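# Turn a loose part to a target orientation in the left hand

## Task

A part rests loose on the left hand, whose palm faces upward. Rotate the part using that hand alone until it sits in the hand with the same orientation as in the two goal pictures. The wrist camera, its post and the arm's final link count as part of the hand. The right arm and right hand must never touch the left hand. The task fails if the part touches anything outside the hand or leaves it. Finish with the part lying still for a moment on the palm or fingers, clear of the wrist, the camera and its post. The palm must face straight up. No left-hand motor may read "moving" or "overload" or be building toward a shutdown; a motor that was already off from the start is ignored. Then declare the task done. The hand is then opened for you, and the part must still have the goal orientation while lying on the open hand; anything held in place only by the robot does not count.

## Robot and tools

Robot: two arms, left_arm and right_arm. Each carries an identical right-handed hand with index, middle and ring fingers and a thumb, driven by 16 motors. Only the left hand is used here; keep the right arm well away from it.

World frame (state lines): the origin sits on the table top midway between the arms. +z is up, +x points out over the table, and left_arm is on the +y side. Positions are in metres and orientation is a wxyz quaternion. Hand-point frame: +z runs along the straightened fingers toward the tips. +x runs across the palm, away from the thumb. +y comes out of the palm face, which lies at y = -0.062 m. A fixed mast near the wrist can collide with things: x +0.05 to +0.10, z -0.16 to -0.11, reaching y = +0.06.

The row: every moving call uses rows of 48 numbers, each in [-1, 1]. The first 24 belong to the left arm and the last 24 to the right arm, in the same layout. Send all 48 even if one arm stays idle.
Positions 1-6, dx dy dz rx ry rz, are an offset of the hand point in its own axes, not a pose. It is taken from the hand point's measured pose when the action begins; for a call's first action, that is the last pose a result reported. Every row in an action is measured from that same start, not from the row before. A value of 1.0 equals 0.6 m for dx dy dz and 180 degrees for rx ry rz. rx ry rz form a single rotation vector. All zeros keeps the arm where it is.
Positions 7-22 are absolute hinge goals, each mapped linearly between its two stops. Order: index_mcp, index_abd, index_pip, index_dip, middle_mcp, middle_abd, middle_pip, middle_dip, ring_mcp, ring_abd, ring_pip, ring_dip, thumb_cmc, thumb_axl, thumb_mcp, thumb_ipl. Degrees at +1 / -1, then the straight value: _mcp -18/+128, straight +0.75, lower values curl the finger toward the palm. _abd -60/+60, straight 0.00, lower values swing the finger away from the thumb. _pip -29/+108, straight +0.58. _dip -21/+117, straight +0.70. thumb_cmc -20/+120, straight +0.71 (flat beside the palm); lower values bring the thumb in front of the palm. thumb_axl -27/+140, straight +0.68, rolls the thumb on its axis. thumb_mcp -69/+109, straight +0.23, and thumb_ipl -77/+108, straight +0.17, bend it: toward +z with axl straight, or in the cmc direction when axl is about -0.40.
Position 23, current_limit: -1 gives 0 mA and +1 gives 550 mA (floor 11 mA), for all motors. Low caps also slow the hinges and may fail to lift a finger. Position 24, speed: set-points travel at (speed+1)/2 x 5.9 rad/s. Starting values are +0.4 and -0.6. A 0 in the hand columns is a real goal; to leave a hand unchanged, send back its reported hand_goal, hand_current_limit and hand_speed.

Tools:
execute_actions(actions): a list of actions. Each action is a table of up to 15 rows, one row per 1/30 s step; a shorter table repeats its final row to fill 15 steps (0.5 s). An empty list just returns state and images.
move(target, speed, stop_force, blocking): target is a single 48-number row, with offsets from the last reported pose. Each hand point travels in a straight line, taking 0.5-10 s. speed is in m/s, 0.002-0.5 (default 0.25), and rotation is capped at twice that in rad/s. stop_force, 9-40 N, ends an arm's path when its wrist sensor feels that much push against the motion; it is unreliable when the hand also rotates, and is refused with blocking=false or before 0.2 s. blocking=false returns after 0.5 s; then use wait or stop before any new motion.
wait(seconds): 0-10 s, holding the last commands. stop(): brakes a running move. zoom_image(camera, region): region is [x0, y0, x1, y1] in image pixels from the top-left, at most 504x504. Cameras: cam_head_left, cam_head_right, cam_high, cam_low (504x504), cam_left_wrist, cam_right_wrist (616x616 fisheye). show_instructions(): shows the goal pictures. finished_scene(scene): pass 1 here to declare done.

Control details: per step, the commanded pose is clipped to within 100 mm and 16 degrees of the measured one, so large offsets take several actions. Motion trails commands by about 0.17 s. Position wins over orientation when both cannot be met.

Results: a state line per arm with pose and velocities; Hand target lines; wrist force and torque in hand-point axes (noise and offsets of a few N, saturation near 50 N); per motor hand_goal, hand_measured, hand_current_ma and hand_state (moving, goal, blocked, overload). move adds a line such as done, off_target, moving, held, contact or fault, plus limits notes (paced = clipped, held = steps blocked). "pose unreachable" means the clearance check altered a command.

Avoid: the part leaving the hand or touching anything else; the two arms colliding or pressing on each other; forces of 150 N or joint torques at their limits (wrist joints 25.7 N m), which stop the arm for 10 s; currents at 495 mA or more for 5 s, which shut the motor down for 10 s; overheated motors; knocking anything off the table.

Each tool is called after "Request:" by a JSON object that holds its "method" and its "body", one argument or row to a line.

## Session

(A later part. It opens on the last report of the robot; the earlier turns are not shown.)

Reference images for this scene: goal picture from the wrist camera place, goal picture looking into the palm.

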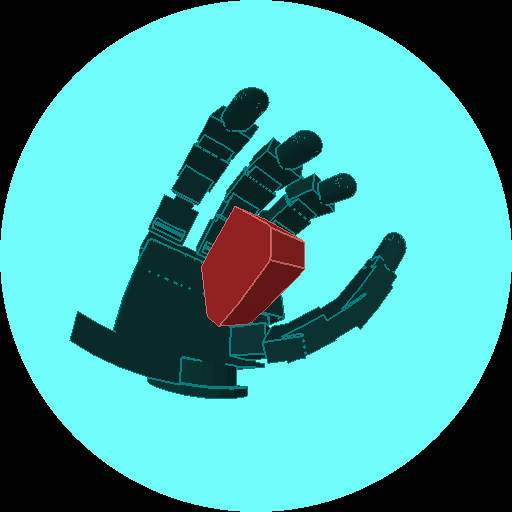

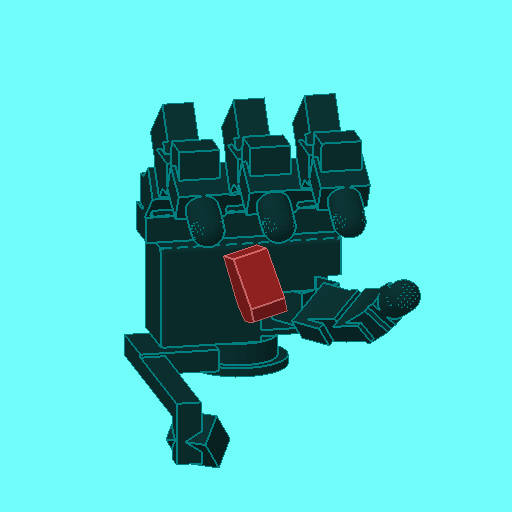

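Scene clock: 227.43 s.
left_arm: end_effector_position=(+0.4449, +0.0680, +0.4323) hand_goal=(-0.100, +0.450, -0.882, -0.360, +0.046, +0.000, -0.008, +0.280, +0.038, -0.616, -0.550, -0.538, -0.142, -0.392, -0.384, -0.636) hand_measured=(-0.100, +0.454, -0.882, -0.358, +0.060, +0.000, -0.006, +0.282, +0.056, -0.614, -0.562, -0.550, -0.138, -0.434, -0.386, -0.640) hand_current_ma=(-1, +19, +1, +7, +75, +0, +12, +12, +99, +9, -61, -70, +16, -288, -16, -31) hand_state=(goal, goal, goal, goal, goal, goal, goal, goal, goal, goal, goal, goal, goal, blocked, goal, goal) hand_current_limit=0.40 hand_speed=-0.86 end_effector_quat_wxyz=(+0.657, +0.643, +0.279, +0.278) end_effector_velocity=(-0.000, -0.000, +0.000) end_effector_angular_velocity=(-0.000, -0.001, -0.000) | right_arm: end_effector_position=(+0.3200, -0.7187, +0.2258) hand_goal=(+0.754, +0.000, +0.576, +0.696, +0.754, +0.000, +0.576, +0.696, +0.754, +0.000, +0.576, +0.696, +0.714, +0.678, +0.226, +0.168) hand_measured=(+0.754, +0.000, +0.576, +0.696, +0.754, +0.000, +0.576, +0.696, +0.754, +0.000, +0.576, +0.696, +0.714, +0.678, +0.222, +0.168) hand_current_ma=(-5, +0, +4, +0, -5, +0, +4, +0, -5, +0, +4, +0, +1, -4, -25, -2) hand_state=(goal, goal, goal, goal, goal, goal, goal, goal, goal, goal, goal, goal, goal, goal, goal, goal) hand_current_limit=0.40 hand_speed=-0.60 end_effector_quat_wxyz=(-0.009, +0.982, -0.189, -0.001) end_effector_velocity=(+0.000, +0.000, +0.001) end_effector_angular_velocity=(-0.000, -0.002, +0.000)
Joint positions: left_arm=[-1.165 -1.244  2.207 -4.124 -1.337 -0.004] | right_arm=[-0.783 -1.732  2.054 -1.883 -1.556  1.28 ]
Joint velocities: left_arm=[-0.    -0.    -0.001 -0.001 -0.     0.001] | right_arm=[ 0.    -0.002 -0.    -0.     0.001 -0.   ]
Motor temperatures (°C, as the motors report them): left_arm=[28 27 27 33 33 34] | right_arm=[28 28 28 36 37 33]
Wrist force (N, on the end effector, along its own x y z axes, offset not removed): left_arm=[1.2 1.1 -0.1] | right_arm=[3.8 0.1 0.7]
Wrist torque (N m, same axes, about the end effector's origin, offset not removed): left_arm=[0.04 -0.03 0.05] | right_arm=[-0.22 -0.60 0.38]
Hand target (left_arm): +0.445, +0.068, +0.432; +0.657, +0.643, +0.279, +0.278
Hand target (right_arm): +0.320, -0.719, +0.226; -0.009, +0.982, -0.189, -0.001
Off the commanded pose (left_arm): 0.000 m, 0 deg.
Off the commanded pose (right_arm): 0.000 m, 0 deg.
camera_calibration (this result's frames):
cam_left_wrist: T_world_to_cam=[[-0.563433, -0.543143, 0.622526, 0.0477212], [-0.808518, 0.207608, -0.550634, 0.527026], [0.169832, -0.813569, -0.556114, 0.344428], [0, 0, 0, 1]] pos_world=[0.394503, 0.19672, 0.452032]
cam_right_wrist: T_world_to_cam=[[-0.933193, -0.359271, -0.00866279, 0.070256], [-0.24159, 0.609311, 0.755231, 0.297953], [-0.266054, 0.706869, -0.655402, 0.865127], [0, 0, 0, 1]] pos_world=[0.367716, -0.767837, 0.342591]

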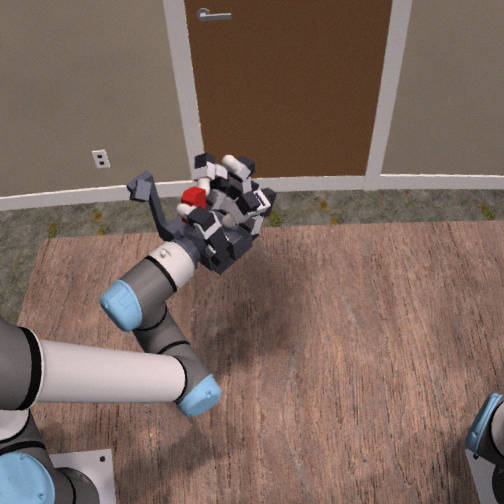

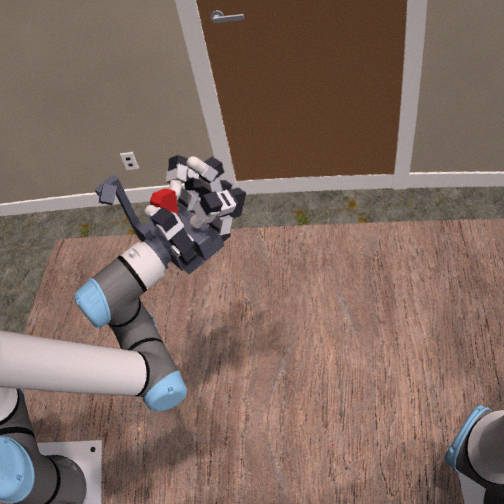

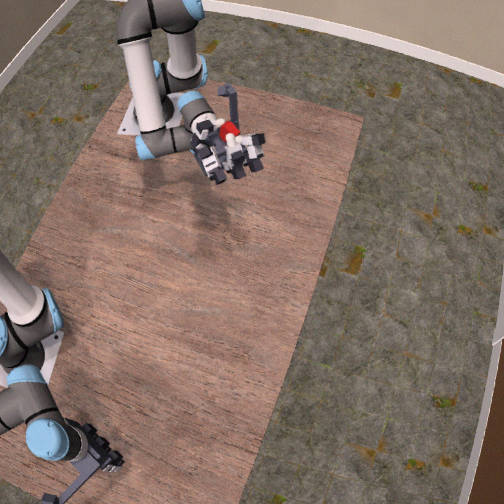

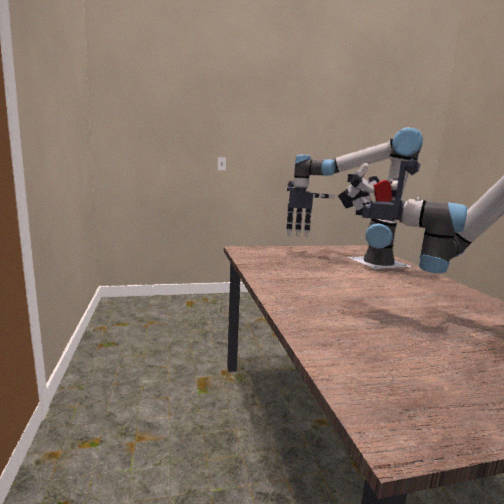

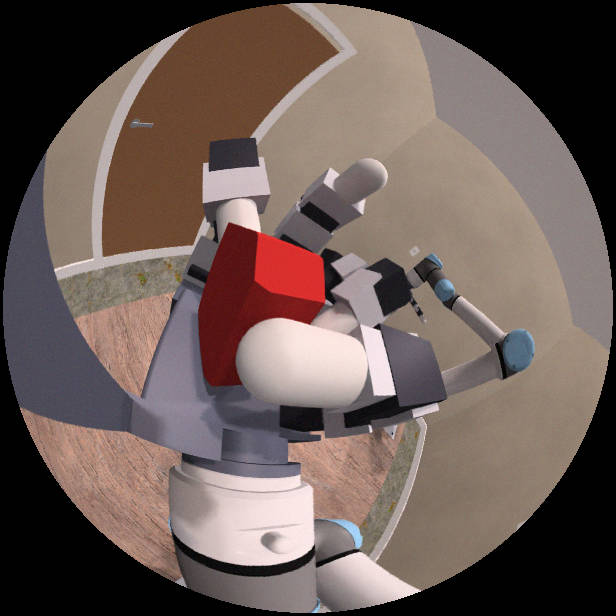

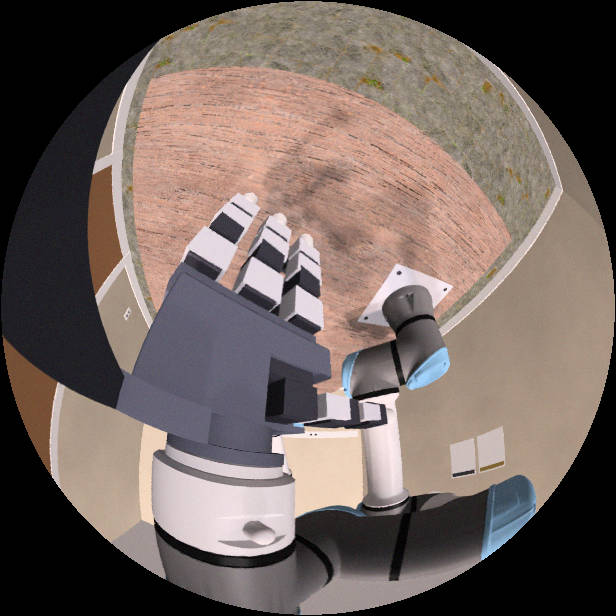

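Request:
{"method": "execute_actions", "body": {
  "actions": [
    [[0,0,0,0,0,0, -0.10,0.45,-0.883,-0.36, 0.046,0,-0.008,0.28, 0.034,-0.617,-0.578,-0.538, -0.168,-0.398,-0.386,-0.640, 0.4,-0.92, 0,0,0,0,0,0, 0.754,0,0.576,0.696, 0.754,0,0.576,0.696, 0.754,0,0.576,0.696, 0.714,0.678,0.226,0.168, 0.4,-0.6],[0,0,0,0,0,0, -0.10,0.45,-0.883,-0.36, 0.046,0,-0.008,0.28, 0.034,-0.617,-0.578,-0.538, -0.168,-0.398,-0.386,-0.640, 0.4,-0.92, 0,0,0,0,0,0, 0.754,0,0.576,0.696, 0.754,0,0.576,0.696, 0.754,0,0.576,0.696, 0.714,0.678,0.226,0.168, 0.4,-0.6],[0,0,0,0,0,0, -0.10,0.45,-0.883,-0.36, 0.046,0,-0.008,0.28, 0.034,-0.617,-0.578,-0.538, -0.168,-0.398,-0.386,-0.640, 0.4,-0.92, 0,0,0,0,0,0, 0.754,0,0.576,0.696, 0.754,0,0.576,0.696, 0.754,0,0.576,0.696, 0.714,0.678,0.226,0.168, 0.4,-0.6],[0,0,0,0,0,0, -0.10,0.45,-0.883,-0.36, 0.046,0,-0.008,0.28, 0.034,-0.617,-0.578,-0.538, -0.168,-0.398,-0.386,-0.640, 0.4,-0.92, 0,0,0,0,0,0, 0.754,0,0.576,0.696, 0.754,0,0.576,0.696, 0.754,0,0.576,0.696, 0.714,0.678,0.226,0.168, 0.4,-0.6],[0,0,0,0,0,0, -0.10,0.45,-0.883,-0.36, 0.046,0,-0.008,0.28, 0.034,-0.617,-0.578,-0.538, -0.168,-0.398,-0.386,-0.640, 0.4,-0.92, 0,0,0,0,0,0, 0.754,0,0.576,0.696, 0.754,0,0.576,0.696, 0.754,0,0.576,0.696, 0.714,0.678,0.226,0.168, 0.4,-0.6],[0,0,0,0,0,0, -0.10,0.45,-0.883,-0.36, 0.046,0,-0.008,0.28, 0.034,-0.617,-0.578,-0.538, -0.168,-0.398,-0.386,-0.640, 0.4,-0.92, 0,0,0,0,0,0, 0.754,0,0.576,0.696, 0.754,0,0.576,0.696, 0.754,0,0.576,0.696, 0.714,0.678,0.226,0.168, 0.4,-0.6],[0,0,0,0,0,0, -0.10,0.45,-0.883,-0.36, 0.046,0,-0.008,0.28, 0.034,-0.617,-0.578,-0.538, -0.168,-0.398,-0.386,-0.640, 0.4,-0.92, 0,0,0,0,0,0, 0.754,0,0.576,0.696, 0.754,0,0.576,0.696, 0.754,0,0.576,0.696, 0.714,0.678,0.226,0.168, 0.4,-0.6],[0,0,0,0,0,0, -0.10,0.45,-0.883,-0.36, 0.046,0,-0.008,0.28, 0.05,-0.617,-0.585,-0.548, -0.168,-0.44,-0.386,-0.640, 0.4,-0.90, 0,0,0,0,0,0, 0.754,0,0.576,0.696, 0.754,0,0.576,0.696, 0.754,0,0.576,0.696, 0.714,0.678,0.226,0.168, 0.4,-0.6]],
    [[0,0,0,0,0,0, -0.10,0.45,-0.883,-0.36, 0.046,0,-0.008,0.28, 0.16,-0.617,-0.585,-0.548, -0.168,-0.51,-0.386,-0.640, 0.4,-0.85, 0,0,0,0,0,0, 0.754,0,0.576,0.696, 0.754,0,0.576,0.696, 0.754,0,0.576,0.696, 0.714,0.678,0.226,0.168, 0.4,-0.6]]
  ]
}}

Request:
{"method": "zoom_image", "body": {
  "camera": "cam_left_wrist",
  "region": [160, 200, 360, 400]
}}

Scene clock: 255.10 s.
left_arm: end_effector_position=(+0.4449, +0.0680, +0.4323) hand_goal=(-0.100, +0.450, -0.882, -0.360, +0.046, +0.000, -0.008, +0.280, +0.160, -0.616, -0.584, -0.548, -0.168, -0.510, -0.386, -0.640) hand_measured=(-0.100, +0.454, -0.882, -0.358, +0.060, +0.000, -0.006, +0.282, +0.162, -0.614, -0.586, -0.552, -0.166, -0.508, -0.388, -0.640) hand_current_ma=(-1, +19, +1, +7, +75, +0, +12, +12, +15, +8, -15, -19, +5, +11, -10, -3) hand_state=(goal, goal, goal, goal, goal, goal, goal, goal, goal, goal, goal, goal, goal, goal, goal, goal) hand_current_limit=0.40 hand_speed=-0.85 end_effector_quat_wxyz=(+0.657, +0.643, +0.279, +0.278) end_effector_velocity=(+0.000, +0.000, -0.000) end_effector_angular_velocity=(+0.000, +0.001, +0.001) | right_arm: end_effector_position=(+0.3200, -0.7187, +0.2258) hand_goal=(+0.754, +0.000, +0.576, +0.696, +0.754, +0.000, +0.576, +0.696, +0.754, +0.000, +0.576, +0.696, +0.714, +0.678, +0.226, +0.168) hand_measured=(+0.754, +0.000, +0.576, +0.696, +0.754, +0.000, +0.576, +0.696, +0.754, +0.000, +0.576, +0.696, +0.714, +0.678, +0.222, +0.168) hand_current_ma=(-5, +0, +4, +0, -5, +0, +4, +0, -5, +0, +4, +0, +1, -4, -25, -2) hand_state=(goal, goal, goal, goal, goal, goal, goal, goal, goal, goal, goal, goal, goal, goal, goal, goal) hand_current_limit=0.40 hand_speed=-0.60 end_effector_quat_wxyz=(-0.009, +0.982, -0.189, -0.001) end_effector_velocity=(+0.000, +0.000, +0.000) end_effector_angular_velocity=(+0.001, -0.002, +0.000)
Joint positions: left_arm=[-1.165 -1.244  2.207 -4.124 -1.337 -0.004] | right_arm=[-0.783 -1.732  2.054 -1.883 -1.556  1.28 ]
Joint velocities: left_arm=[ 0.001 -0.     0.     0.001 -0.    -0.001] | right_arm=[ 0.    -0.001  0.    -0.     0.002 -0.   ]
Motor temperatures (°C, as the motors report them): left_arm=[28 27 27 33 33 34] | right_arm=[28 28 28 36 37 33]
Wrist force (N, on the end effector, along its own x y z axes, offset not removed): left_arm=[2.1 -0.1 0.9] | right_arm=[2.7 0.1 -0.3]
Wrist torque (N m, same axes, about the end effector's origin, offset not removed): left_arm=[-0.12 -0.14 0.06] | right_arm=[-0.12 -0.39 0.23]
Hand target (left_arm): +0.445, +0.068, +0.432; +0.657, +0.643, +0.279, +0.278
Hand target (right_arm): +0.320, -0.719, +0.226; -0.009, +0.982, -0.189, -0.001
Off the commanded pose (left_arm): 0.000 m, 0 deg.
Off the commanded pose (right_arm): 0.000 m, 0 deg.
Step readings (end_effector_position; steps 1 to 15: 1st action; 16 to 30: 2nd action):
0: left_arm (+0.4449, +0.0680, +0.4323) | right_arm (+0.3200, -0.7187, +0.2258)
1: left_arm (+0.4449, +0.0680, +0.4323) | right_arm (+0.3200, -0.7187, +0.2258)
2: left_arm (+0.4449, +0.0680, +0.4323) | right_arm (+0.3200, -0.7187, +0.2258)
4: left_arm (+0.4449, +0.0680, +0.4323) | right_arm (+0.3200, -0.7187, +0.2258)
8: left_arm (+0.4449, +0.0680, +0.4323) | right_arm (+0.3200, -0.7187, +0.2258)
15: left_arm (+0.4449, +0.0680, +0.4323) | right_arm (+0.3200, -0.7187, +0.2258)
16: left_arm (+0.4449, +0.0680, +0.4323) | right_arm (+0.3200, -0.7187, +0.2258)
17: left_arm (+0.4449, +0.0680, +0.4323) | right_arm (+0.3200, -0.7187, +0.2258)
19: left_arm (+0.4449, +0.0680, +0.4323) | right_arm (+0.3200, -0.7187, +0.2258)
23: left_arm (+0.4449, +0.0680, +0.4323) | right_arm (+0.3200, -0.7187, +0.2258)
30: end_effector_position above
camera_calibration (this result's frames):
cam_left_wrist: T_world_to_cam=[[-0.563433, -0.543143, 0.622526, 0.0477212], [-0.808518, 0.207608, -0.550634, 0.527026], [0.169832, -0.813569, -0.556114, 0.344428], [0, 0, 0, 1]] pos_world=[0.394503, 0.19672, 0.452032]
cam_right_wrist: T_world_to_cam=[[-0.933193, -0.359271, -0.00866269, 0.070256], [-0.24159, 0.609312, 0.755231, 0.297953], [-0.266054, 0.706869, -0.655402, 0.865127], [0, 0, 0, 1]] pos_world=[0.367716, -0.767837, 0.342591]

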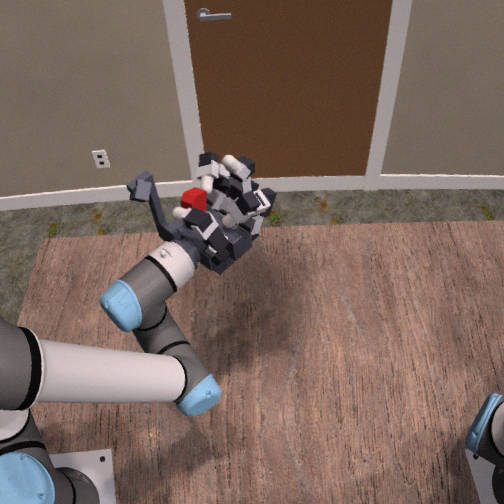

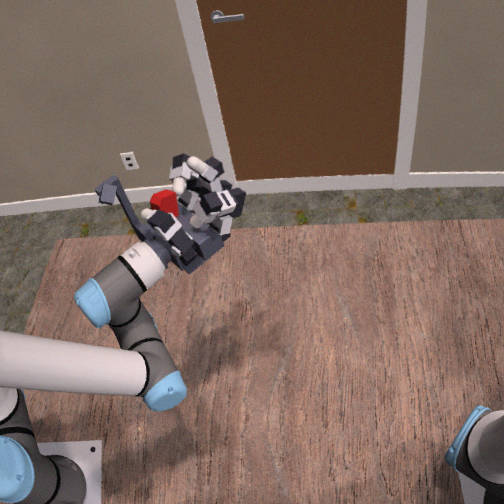

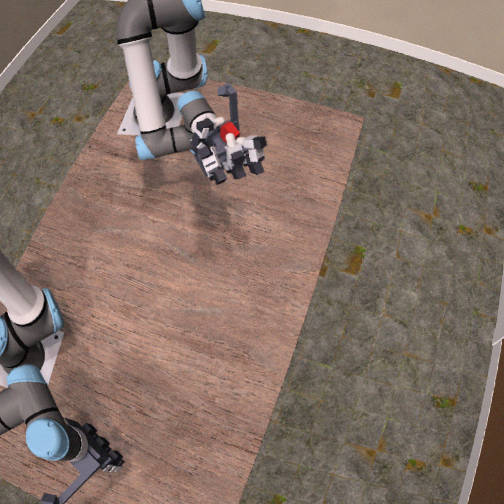

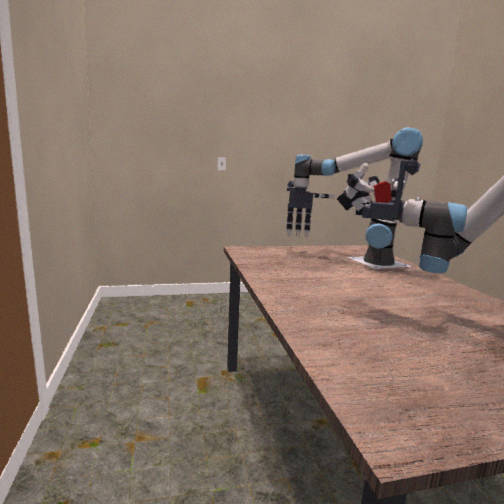

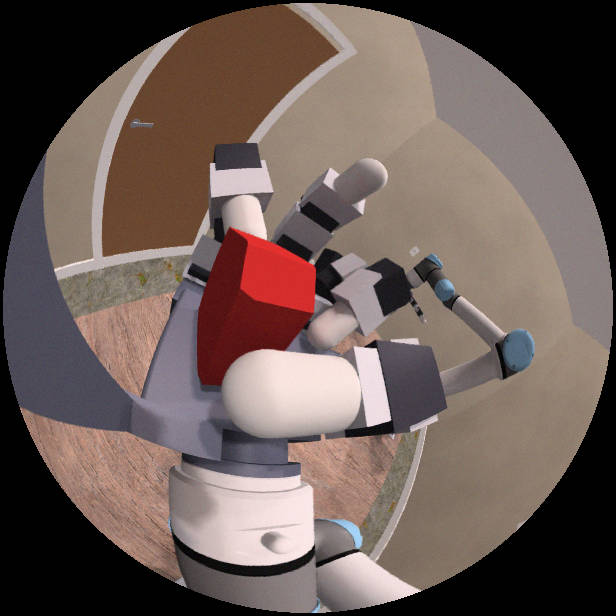

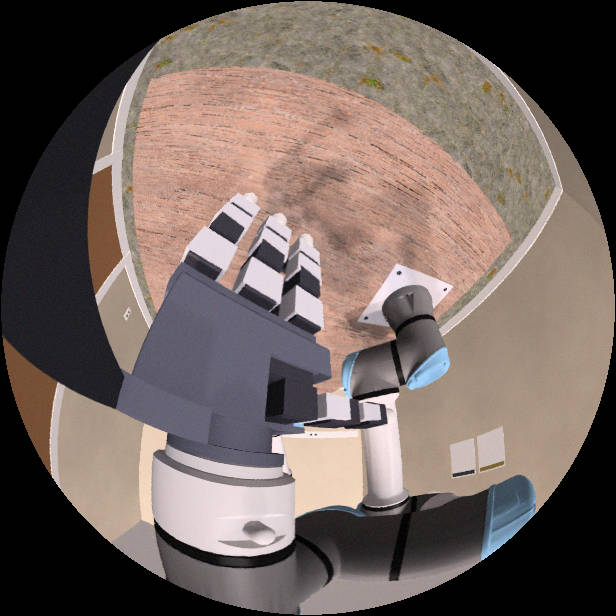

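Region (160, 200, 360, 400) of cam_left_wrist's 616x616 image, scaled by 2.520, with more detail than that image has.

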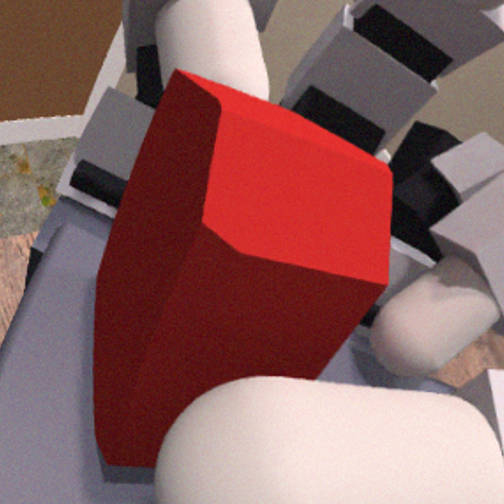

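Request:
{"method": "execute_actions", "body": {
  "actions": [
    [[0,0,0,0,0,0, -0.10,0.45,-0.883,-0.36, 0.046,0,-0.008,0.28, 0.60,-0.35,-0.585,-0.548, 0.34,-0.51,-0.386,-0.640, 0.7,-0.54, 0,0,0,0,0,0, 0.754,0,0.576,0.696, 0.754,0,0.576,0.696, 0.754,0,0.576,0.696, 0.714,0.678,0.226,0.168, 0.4,-0.6]]
  ]
}}

Request:
{"method": "wait", "body": {
  "seconds": 1.5
}}

Request:
{"method": "zoom_image", "body": {
  "camera": "cam_left_wrist",
  "region": [130, 190, 390, 450]
}}

Scene clock: 268.60 s.
left_arm: end_effector_position=(+0.4449, +0.0680, +0.4323) hand_goal=(-0.100, +0.450, -0.882, -0.360, +0.046, +0.000, -0.008, +0.280, +0.600, -0.350, -0.584, -0.548, +0.340, -0.510, -0.386, -0.640) hand_measured=(-0.100, +0.454, -0.882, -0.358, +0.060, +0.000, -0.006, +0.282, +0.596, -0.354, -0.586, -0.552, +0.296, -0.508, -0.388, -0.640) hand_current_ma=(-1, +19, +1, +7, +75, +0, +12, +12, +64, -16, -15, -19, -22, +9, -13, -3) hand_state=(goal, goal, goal, goal, goal, goal, goal, goal, moving, goal, goal, goal, moving, goal, goal, goal) hand_current_limit=0.70 hand_speed=-0.54 end_effector_quat_wxyz=(+0.657, +0.643, +0.279, +0.278) end_effector_velocity=(-0.000, -0.000, +0.000) end_effector_angular_velocity=(+0.000, -0.001, -0.000) | right_arm: end_effector_position=(+0.3200, -0.7187, +0.2258) hand_goal=(+0.754, +0.000, +0.576, +0.696, +0.754, +0.000, +0.576, +0.696, +0.754, +0.000, +0.576, +0.696, +0.714, +0.678, +0.226, +0.168) hand_measured=(+0.754, +0.000, +0.576, +0.696, +0.754, +0.000, +0.576, +0.696, +0.754, +0.000, +0.576, +0.696, +0.714, +0.678, +0.222, +0.168) hand_current_ma=(-5, +0, +4, +0, -5, +0, +4, +0, -5, +0, +4, +0, +1, -4, -25, -2) hand_state=(goal, goal, goal, goal, goal, goal, goal, goal, goal, goal, goal, goal, goal, goal, goal, goal) hand_current_limit=0.40 hand_speed=-0.60 end_effector_quat_wxyz=(-0.009, +0.982, -0.189, -0.001) end_effector_velocity=(+0.000, +0.000, +0.000) end_effector_angular_velocity=(+0.001, -0.001, +0.000)
Joint positions: left_arm=[-1.165 -1.244  2.207 -4.124 -1.337 -0.004] | right_arm=[-0.783 -1.732  2.054 -1.883 -1.556  1.28 ]
Joint velocities: left_arm=[-0.    -0.    -0.    -0.     0.     0.001] | right_arm=[-0.    -0.     0.     0.     0.001 -0.   ]
Motor temperatures (°C, as the motors report them): left_arm=[28 27 27 33 33 34] | right_arm=[28 28 28 36 37 33]
Wrist force (N, on the end effector, along its own x y z axes, offset not removed): left_arm=[0.8 -1.1 0.3] | right_arm=[3.1 -1.2 0.9]
Wrist torque (N m, same axes, about the end effector's origin, offset not removed): left_arm=[-0.15 0.03 -0.01] | right_arm=[-0.40 -0.39 0.14]
Hand target (left_arm): +0.445, +0.068, +0.432; +0.657, +0.643, +0.279, +0.278
Hand target (right_arm): +0.320, -0.719, +0.226; -0.009, +0.982, -0.189, -0.001
Off the commanded pose (left_arm): 0.000 m, 0 deg.
Off the commanded pose (right_arm): 0.000 m, 0 deg.
Step readings (end_effector_position):
0: left_arm (+0.4449, +0.0680, +0.4323) | right_arm (+0.3200, -0.7187, +0.2258)
1: left_arm (+0.4449, +0.0680, +0.4323) | right_arm (+0.3200, -0.7187, +0.2258)
2: left_arm (+0.4449, +0.0680, +0.4323) | right_arm (+0.3200, -0.7187, +0.2258)
4: left_arm (+0.4449, +0.0680, +0.4323) | right_arm (+0.3200, -0.7187, +0.2258)
8: left_arm (+0.4449, +0.0680, +0.4323) | right_arm (+0.3200, -0.7187, +0.2258)
15: end_effector_position above
camera_calibration (this result's frames):
cam_left_wrist: T_world_to_cam=[[-0.563433, -0.543143, 0.622526, 0.0477212], [-0.808518, 0.207608, -0.550634, 0.527026], [0.169831, -0.813569, -0.556114, 0.344428], [0, 0, 0, 1]] pos_world=[0.394503, 0.19672, 0.452032]
cam_right_wrist: T_world_to_cam=[[-0.933193, -0.359271, -0.00866275, 0.070256], [-0.24159, 0.609312, 0.755231, 0.297954], [-0.266054, 0.706869, -0.655402, 0.865127], [0, 0, 0, 1]] pos_world=[0.367716, -0.767837, 0.342591]

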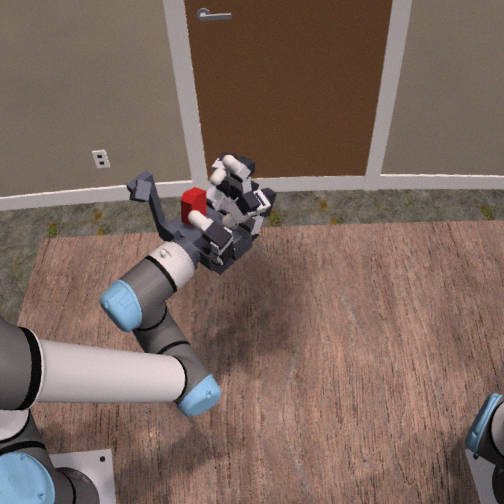

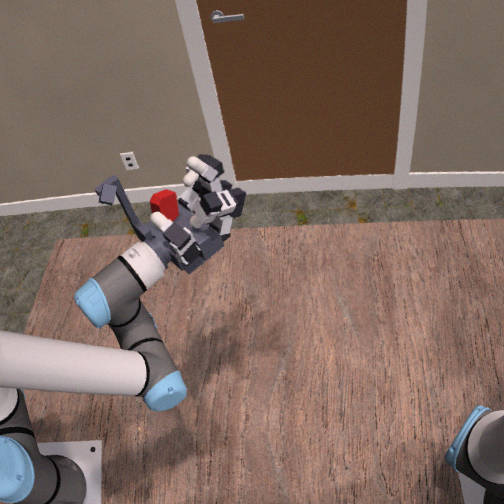

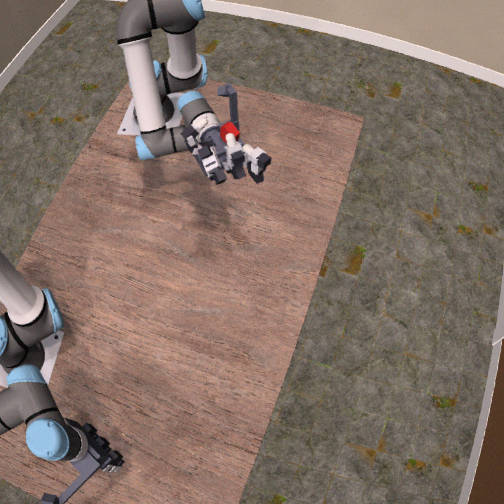

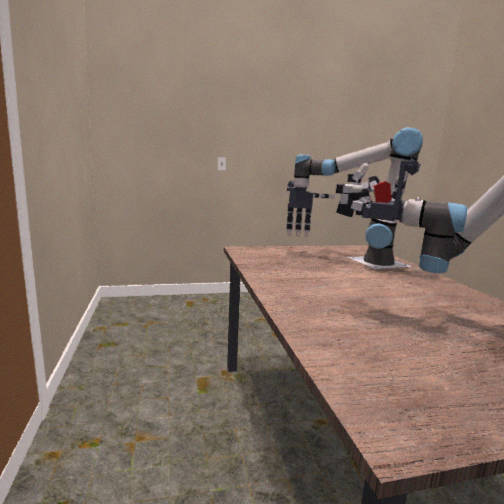

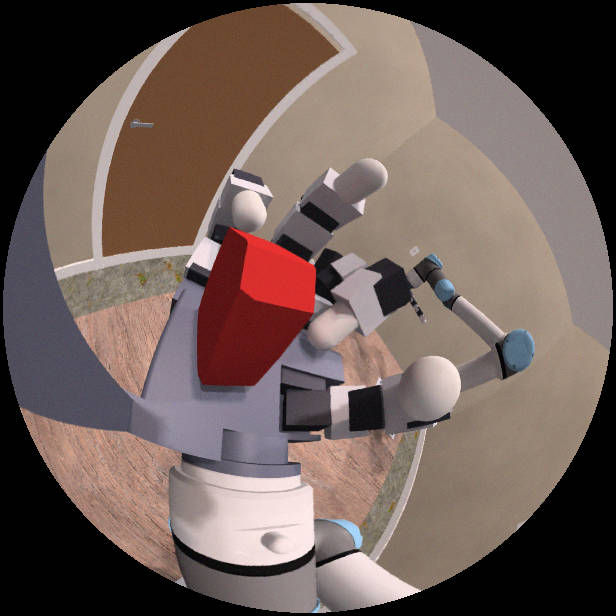

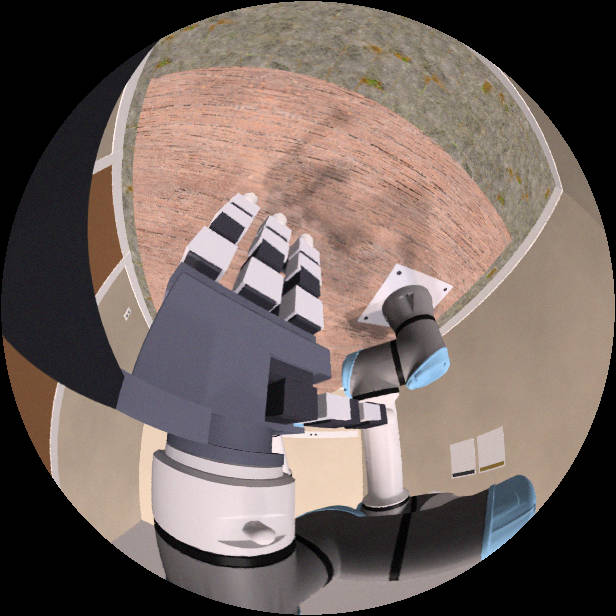

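Scene clock: 270.10 s.
left_arm: end_effector_position=(+0.4449, +0.0680, +0.4323) hand_goal=(-0.100, +0.450, -0.882, -0.360, +0.046, +0.000, -0.008, +0.280, +0.600, -0.350, -0.584, -0.548, +0.340, -0.510, -0.386, -0.640) hand_measured=(-0.100, +0.454, -0.882, -0.358, +0.060, +0.000, -0.006, +0.282, +0.606, -0.354, -0.586, -0.552, +0.340, -0.508, -0.388, -0.640) hand_current_ma=(-1, +19, +1, +7, +75, +0, +12, +12, +33, -16, -15, -19, +5, +9, -13, -3) hand_state=(goal, goal, goal, goal, goal, goal, goal, goal, goal, goal, goal, goal, goal, goal, goal, goal) hand_current_limit=0.70 hand_speed=-0.54 end_effector_quat_wxyz=(+0.657, +0.643, +0.279, +0.278) end_effector_velocity=(-0.000, -0.000, -0.000) end_effector_angular_velocity=(-0.001, +0.001, -0.001) | right_arm: end_effector_position=(+0.3200, -0.7187, +0.2258) hand_goal=(+0.754, +0.000, +0.576, +0.696, +0.754, +0.000, +0.576, +0.696, +0.754, +0.000, +0.576, +0.696, +0.714, +0.678, +0.226, +0.168) hand_measured=(+0.754, +0.000, +0.576, +0.696, +0.754, +0.000, +0.576, +0.696, +0.754, +0.000, +0.576, +0.696, +0.714, +0.678, +0.222, +0.168) hand_current_ma=(-5, +0, +4, +0, -5, +0, +4, +0, -5, +0, +4, +0, +1, -4, -25, -2) hand_state=(goal, goal, goal, goal, goal, goal, goal, goal, goal, goal, goal, goal, goal, goal, goal, goal) hand_current_limit=0.40 hand_speed=-0.60 end_effector_quat_wxyz=(-0.009, +0.982, -0.189, -0.001) end_effector_velocity=(-0.000, -0.000, +0.000) end_effector_angular_velocity=(-0.002, +0.001, +0.000)
Joint positions: left_arm=[-1.165 -1.244  2.207 -4.124 -1.337 -0.004] | right_arm=[-0.783 -1.732  2.054 -1.883 -1.556  1.28 ]
Joint velocities: left_arm=[-0.001  0.     0.001 -0.001  0.    -0.001] | right_arm=[ 0.    -0.    -0.    -0.    -0.002 -0.   ]
Motor temperatures (°C, as the motors report them): left_arm=[28 27 27 33 33 34] | right_arm=[28 28 28 36 37 33]
Wrist force (N, on the end effector, along its own x y z axes, offset not removed): left_arm=[3.6 0.0 1.8] | right_arm=[3.8 0.2 0.5]
Wrist torque (N m, same axes, about the end effector's origin, offset not removed): left_arm=[-0.28 -0.33 0.18] | right_arm=[-0.29 -0.45 0.39]
Hand target (left_arm): +0.445, +0.068, +0.432; +0.657, +0.643, +0.279, +0.278
Hand target (right_arm): +0.320, -0.719, +0.226; -0.009, +0.982, -0.189, -0.001
Off the commanded pose (left_arm): 0.000 m, 0 deg.
Off the commanded pose (right_arm): 0.000 m, 0 deg.
wait: 1.50 s; at rest by 0.20 s
camera_calibration (this result's frames):
cam_left_wrist: T_world_to_cam=[[-0.563433, -0.543144, 0.622526, 0.0477212], [-0.808518, 0.207608, -0.550634, 0.527026], [0.169832, -0.813569, -0.556114, 0.344428], [0, 0, 0, 1]] pos_world=[0.394503, 0.19672, 0.452032]
cam_right_wrist: T_world_to_cam=[[-0.933193, -0.359271, -0.00866276, 0.0702561], [-0.24159, 0.609312, 0.755231, 0.297954], [-0.266054, 0.706869, -0.655402, 0.865127], [0, 0, 0, 1]] pos_world=[0.367716, -0.767837, 0.342591]

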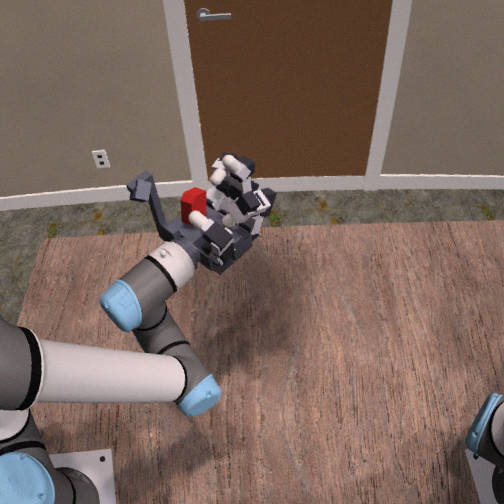

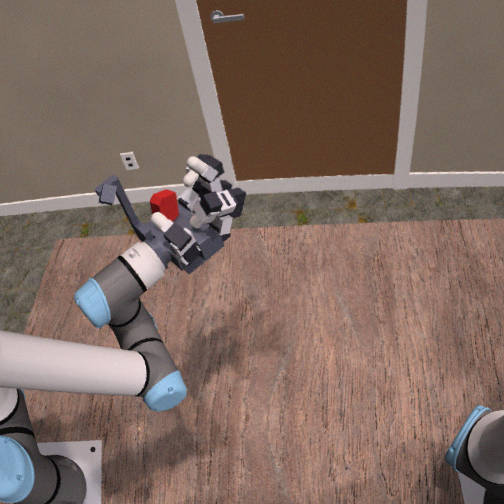

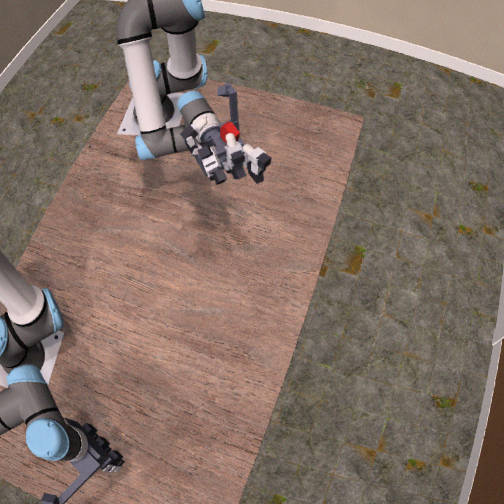

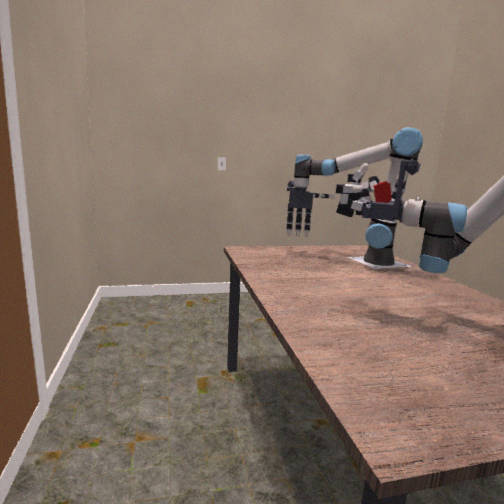

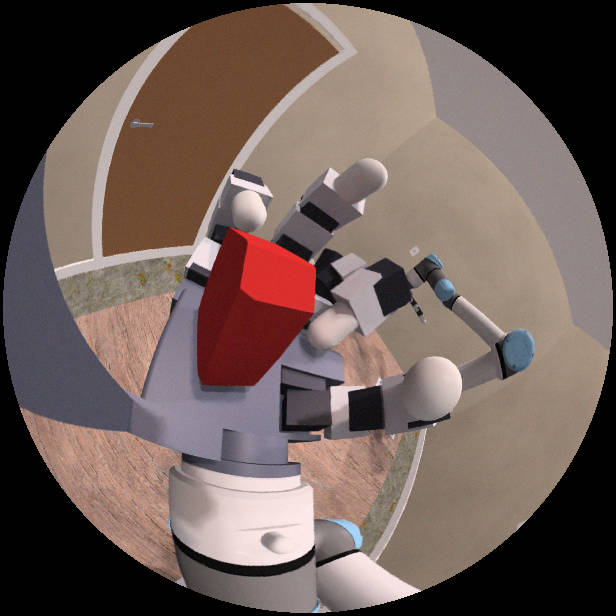

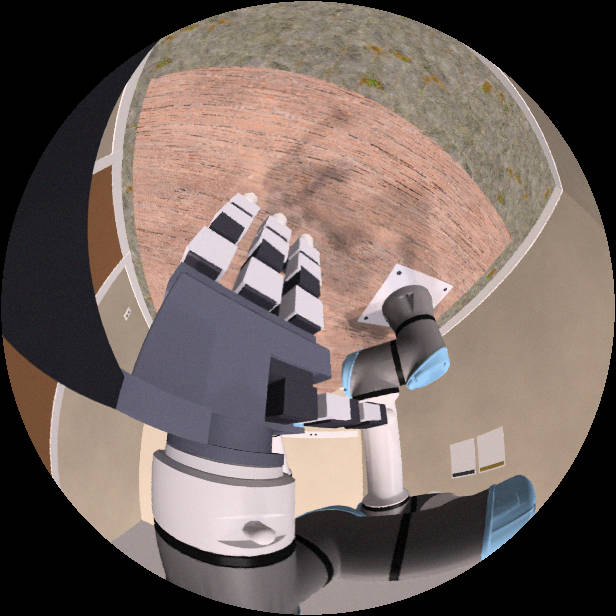

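Region (130, 190, 390, 450) of cam_left_wrist's 616x616 image, scaled by 1.938, with more detail than that image has.

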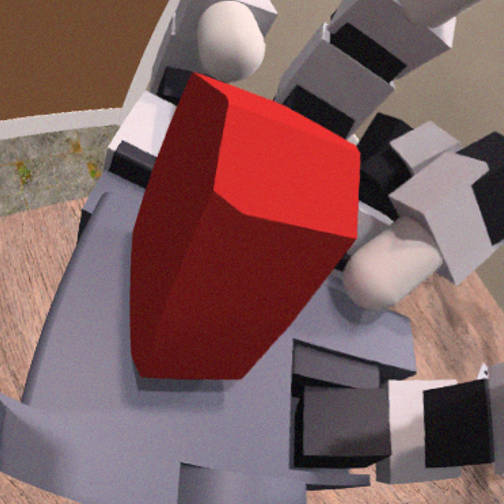

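Request:
{"method": "zoom_image", "body": {
  "camera": "cam_left_wrist",
  "region": [215, 260, 285, 330]
}}

Request:
{"method": "zoom_image", "body": {
  "camera": "cam_head_left",
  "region": [165, 175, 225, 235]
}}

Region (215, 260, 285, 330) of cam_left_wrist's 616x616 image, scaled by 7.200, with more detail than that image has.

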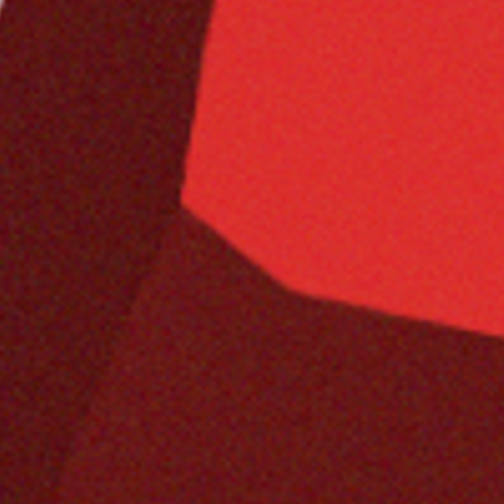

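Region (165, 175, 225, 235) of cam_head_left's 504x504 image, scaled by 8.400, with more detail than that image has.

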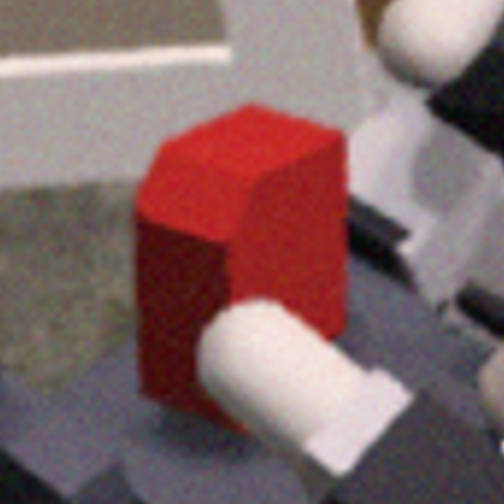

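Request:
{"method": "show_instructions", "body": {

}}

Reference images for this scene: goal picture from the wrist camera place, goal picture looking into the palm.

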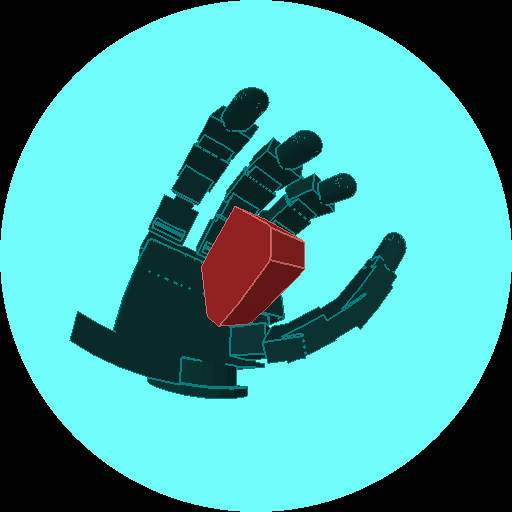

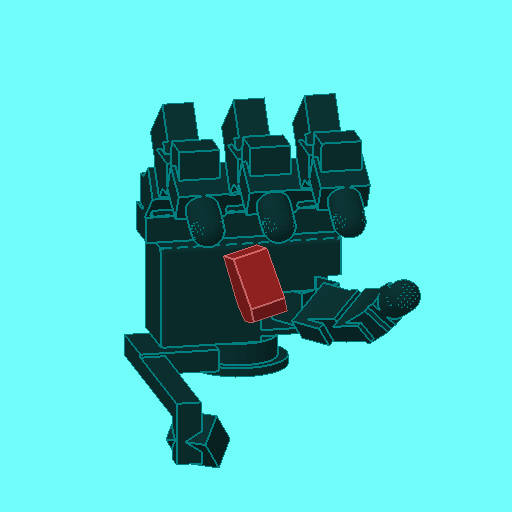

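Request:
{"method": "zoom_image", "body": {
  "camera": "cam_left_wrist",
  "region": [190, 335, 280, 400]
}}

Request:
{"method": "zoom_image", "body": {
  "camera": "cam_left_wrist",
  "region": [222, 220, 326, 324]
}}

Region (190, 335, 280, 400) of cam_left_wrist's 616x616 image, scaled by 5.600, with more detail than that image has.

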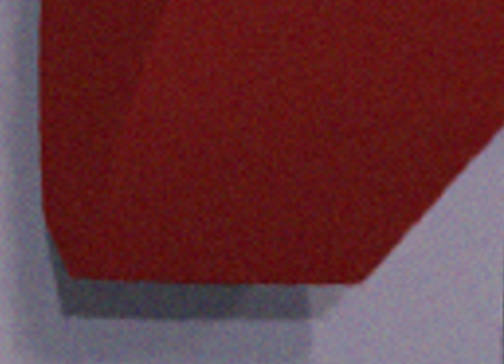

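Region (222, 220, 326, 324) of cam_left_wrist's 616x616 image, scaled by 4.846, with more detail than that image has.

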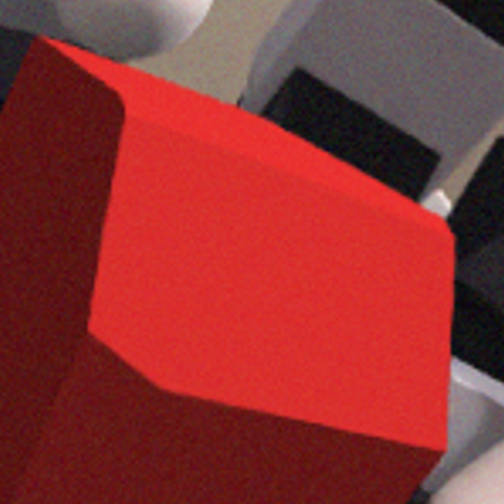

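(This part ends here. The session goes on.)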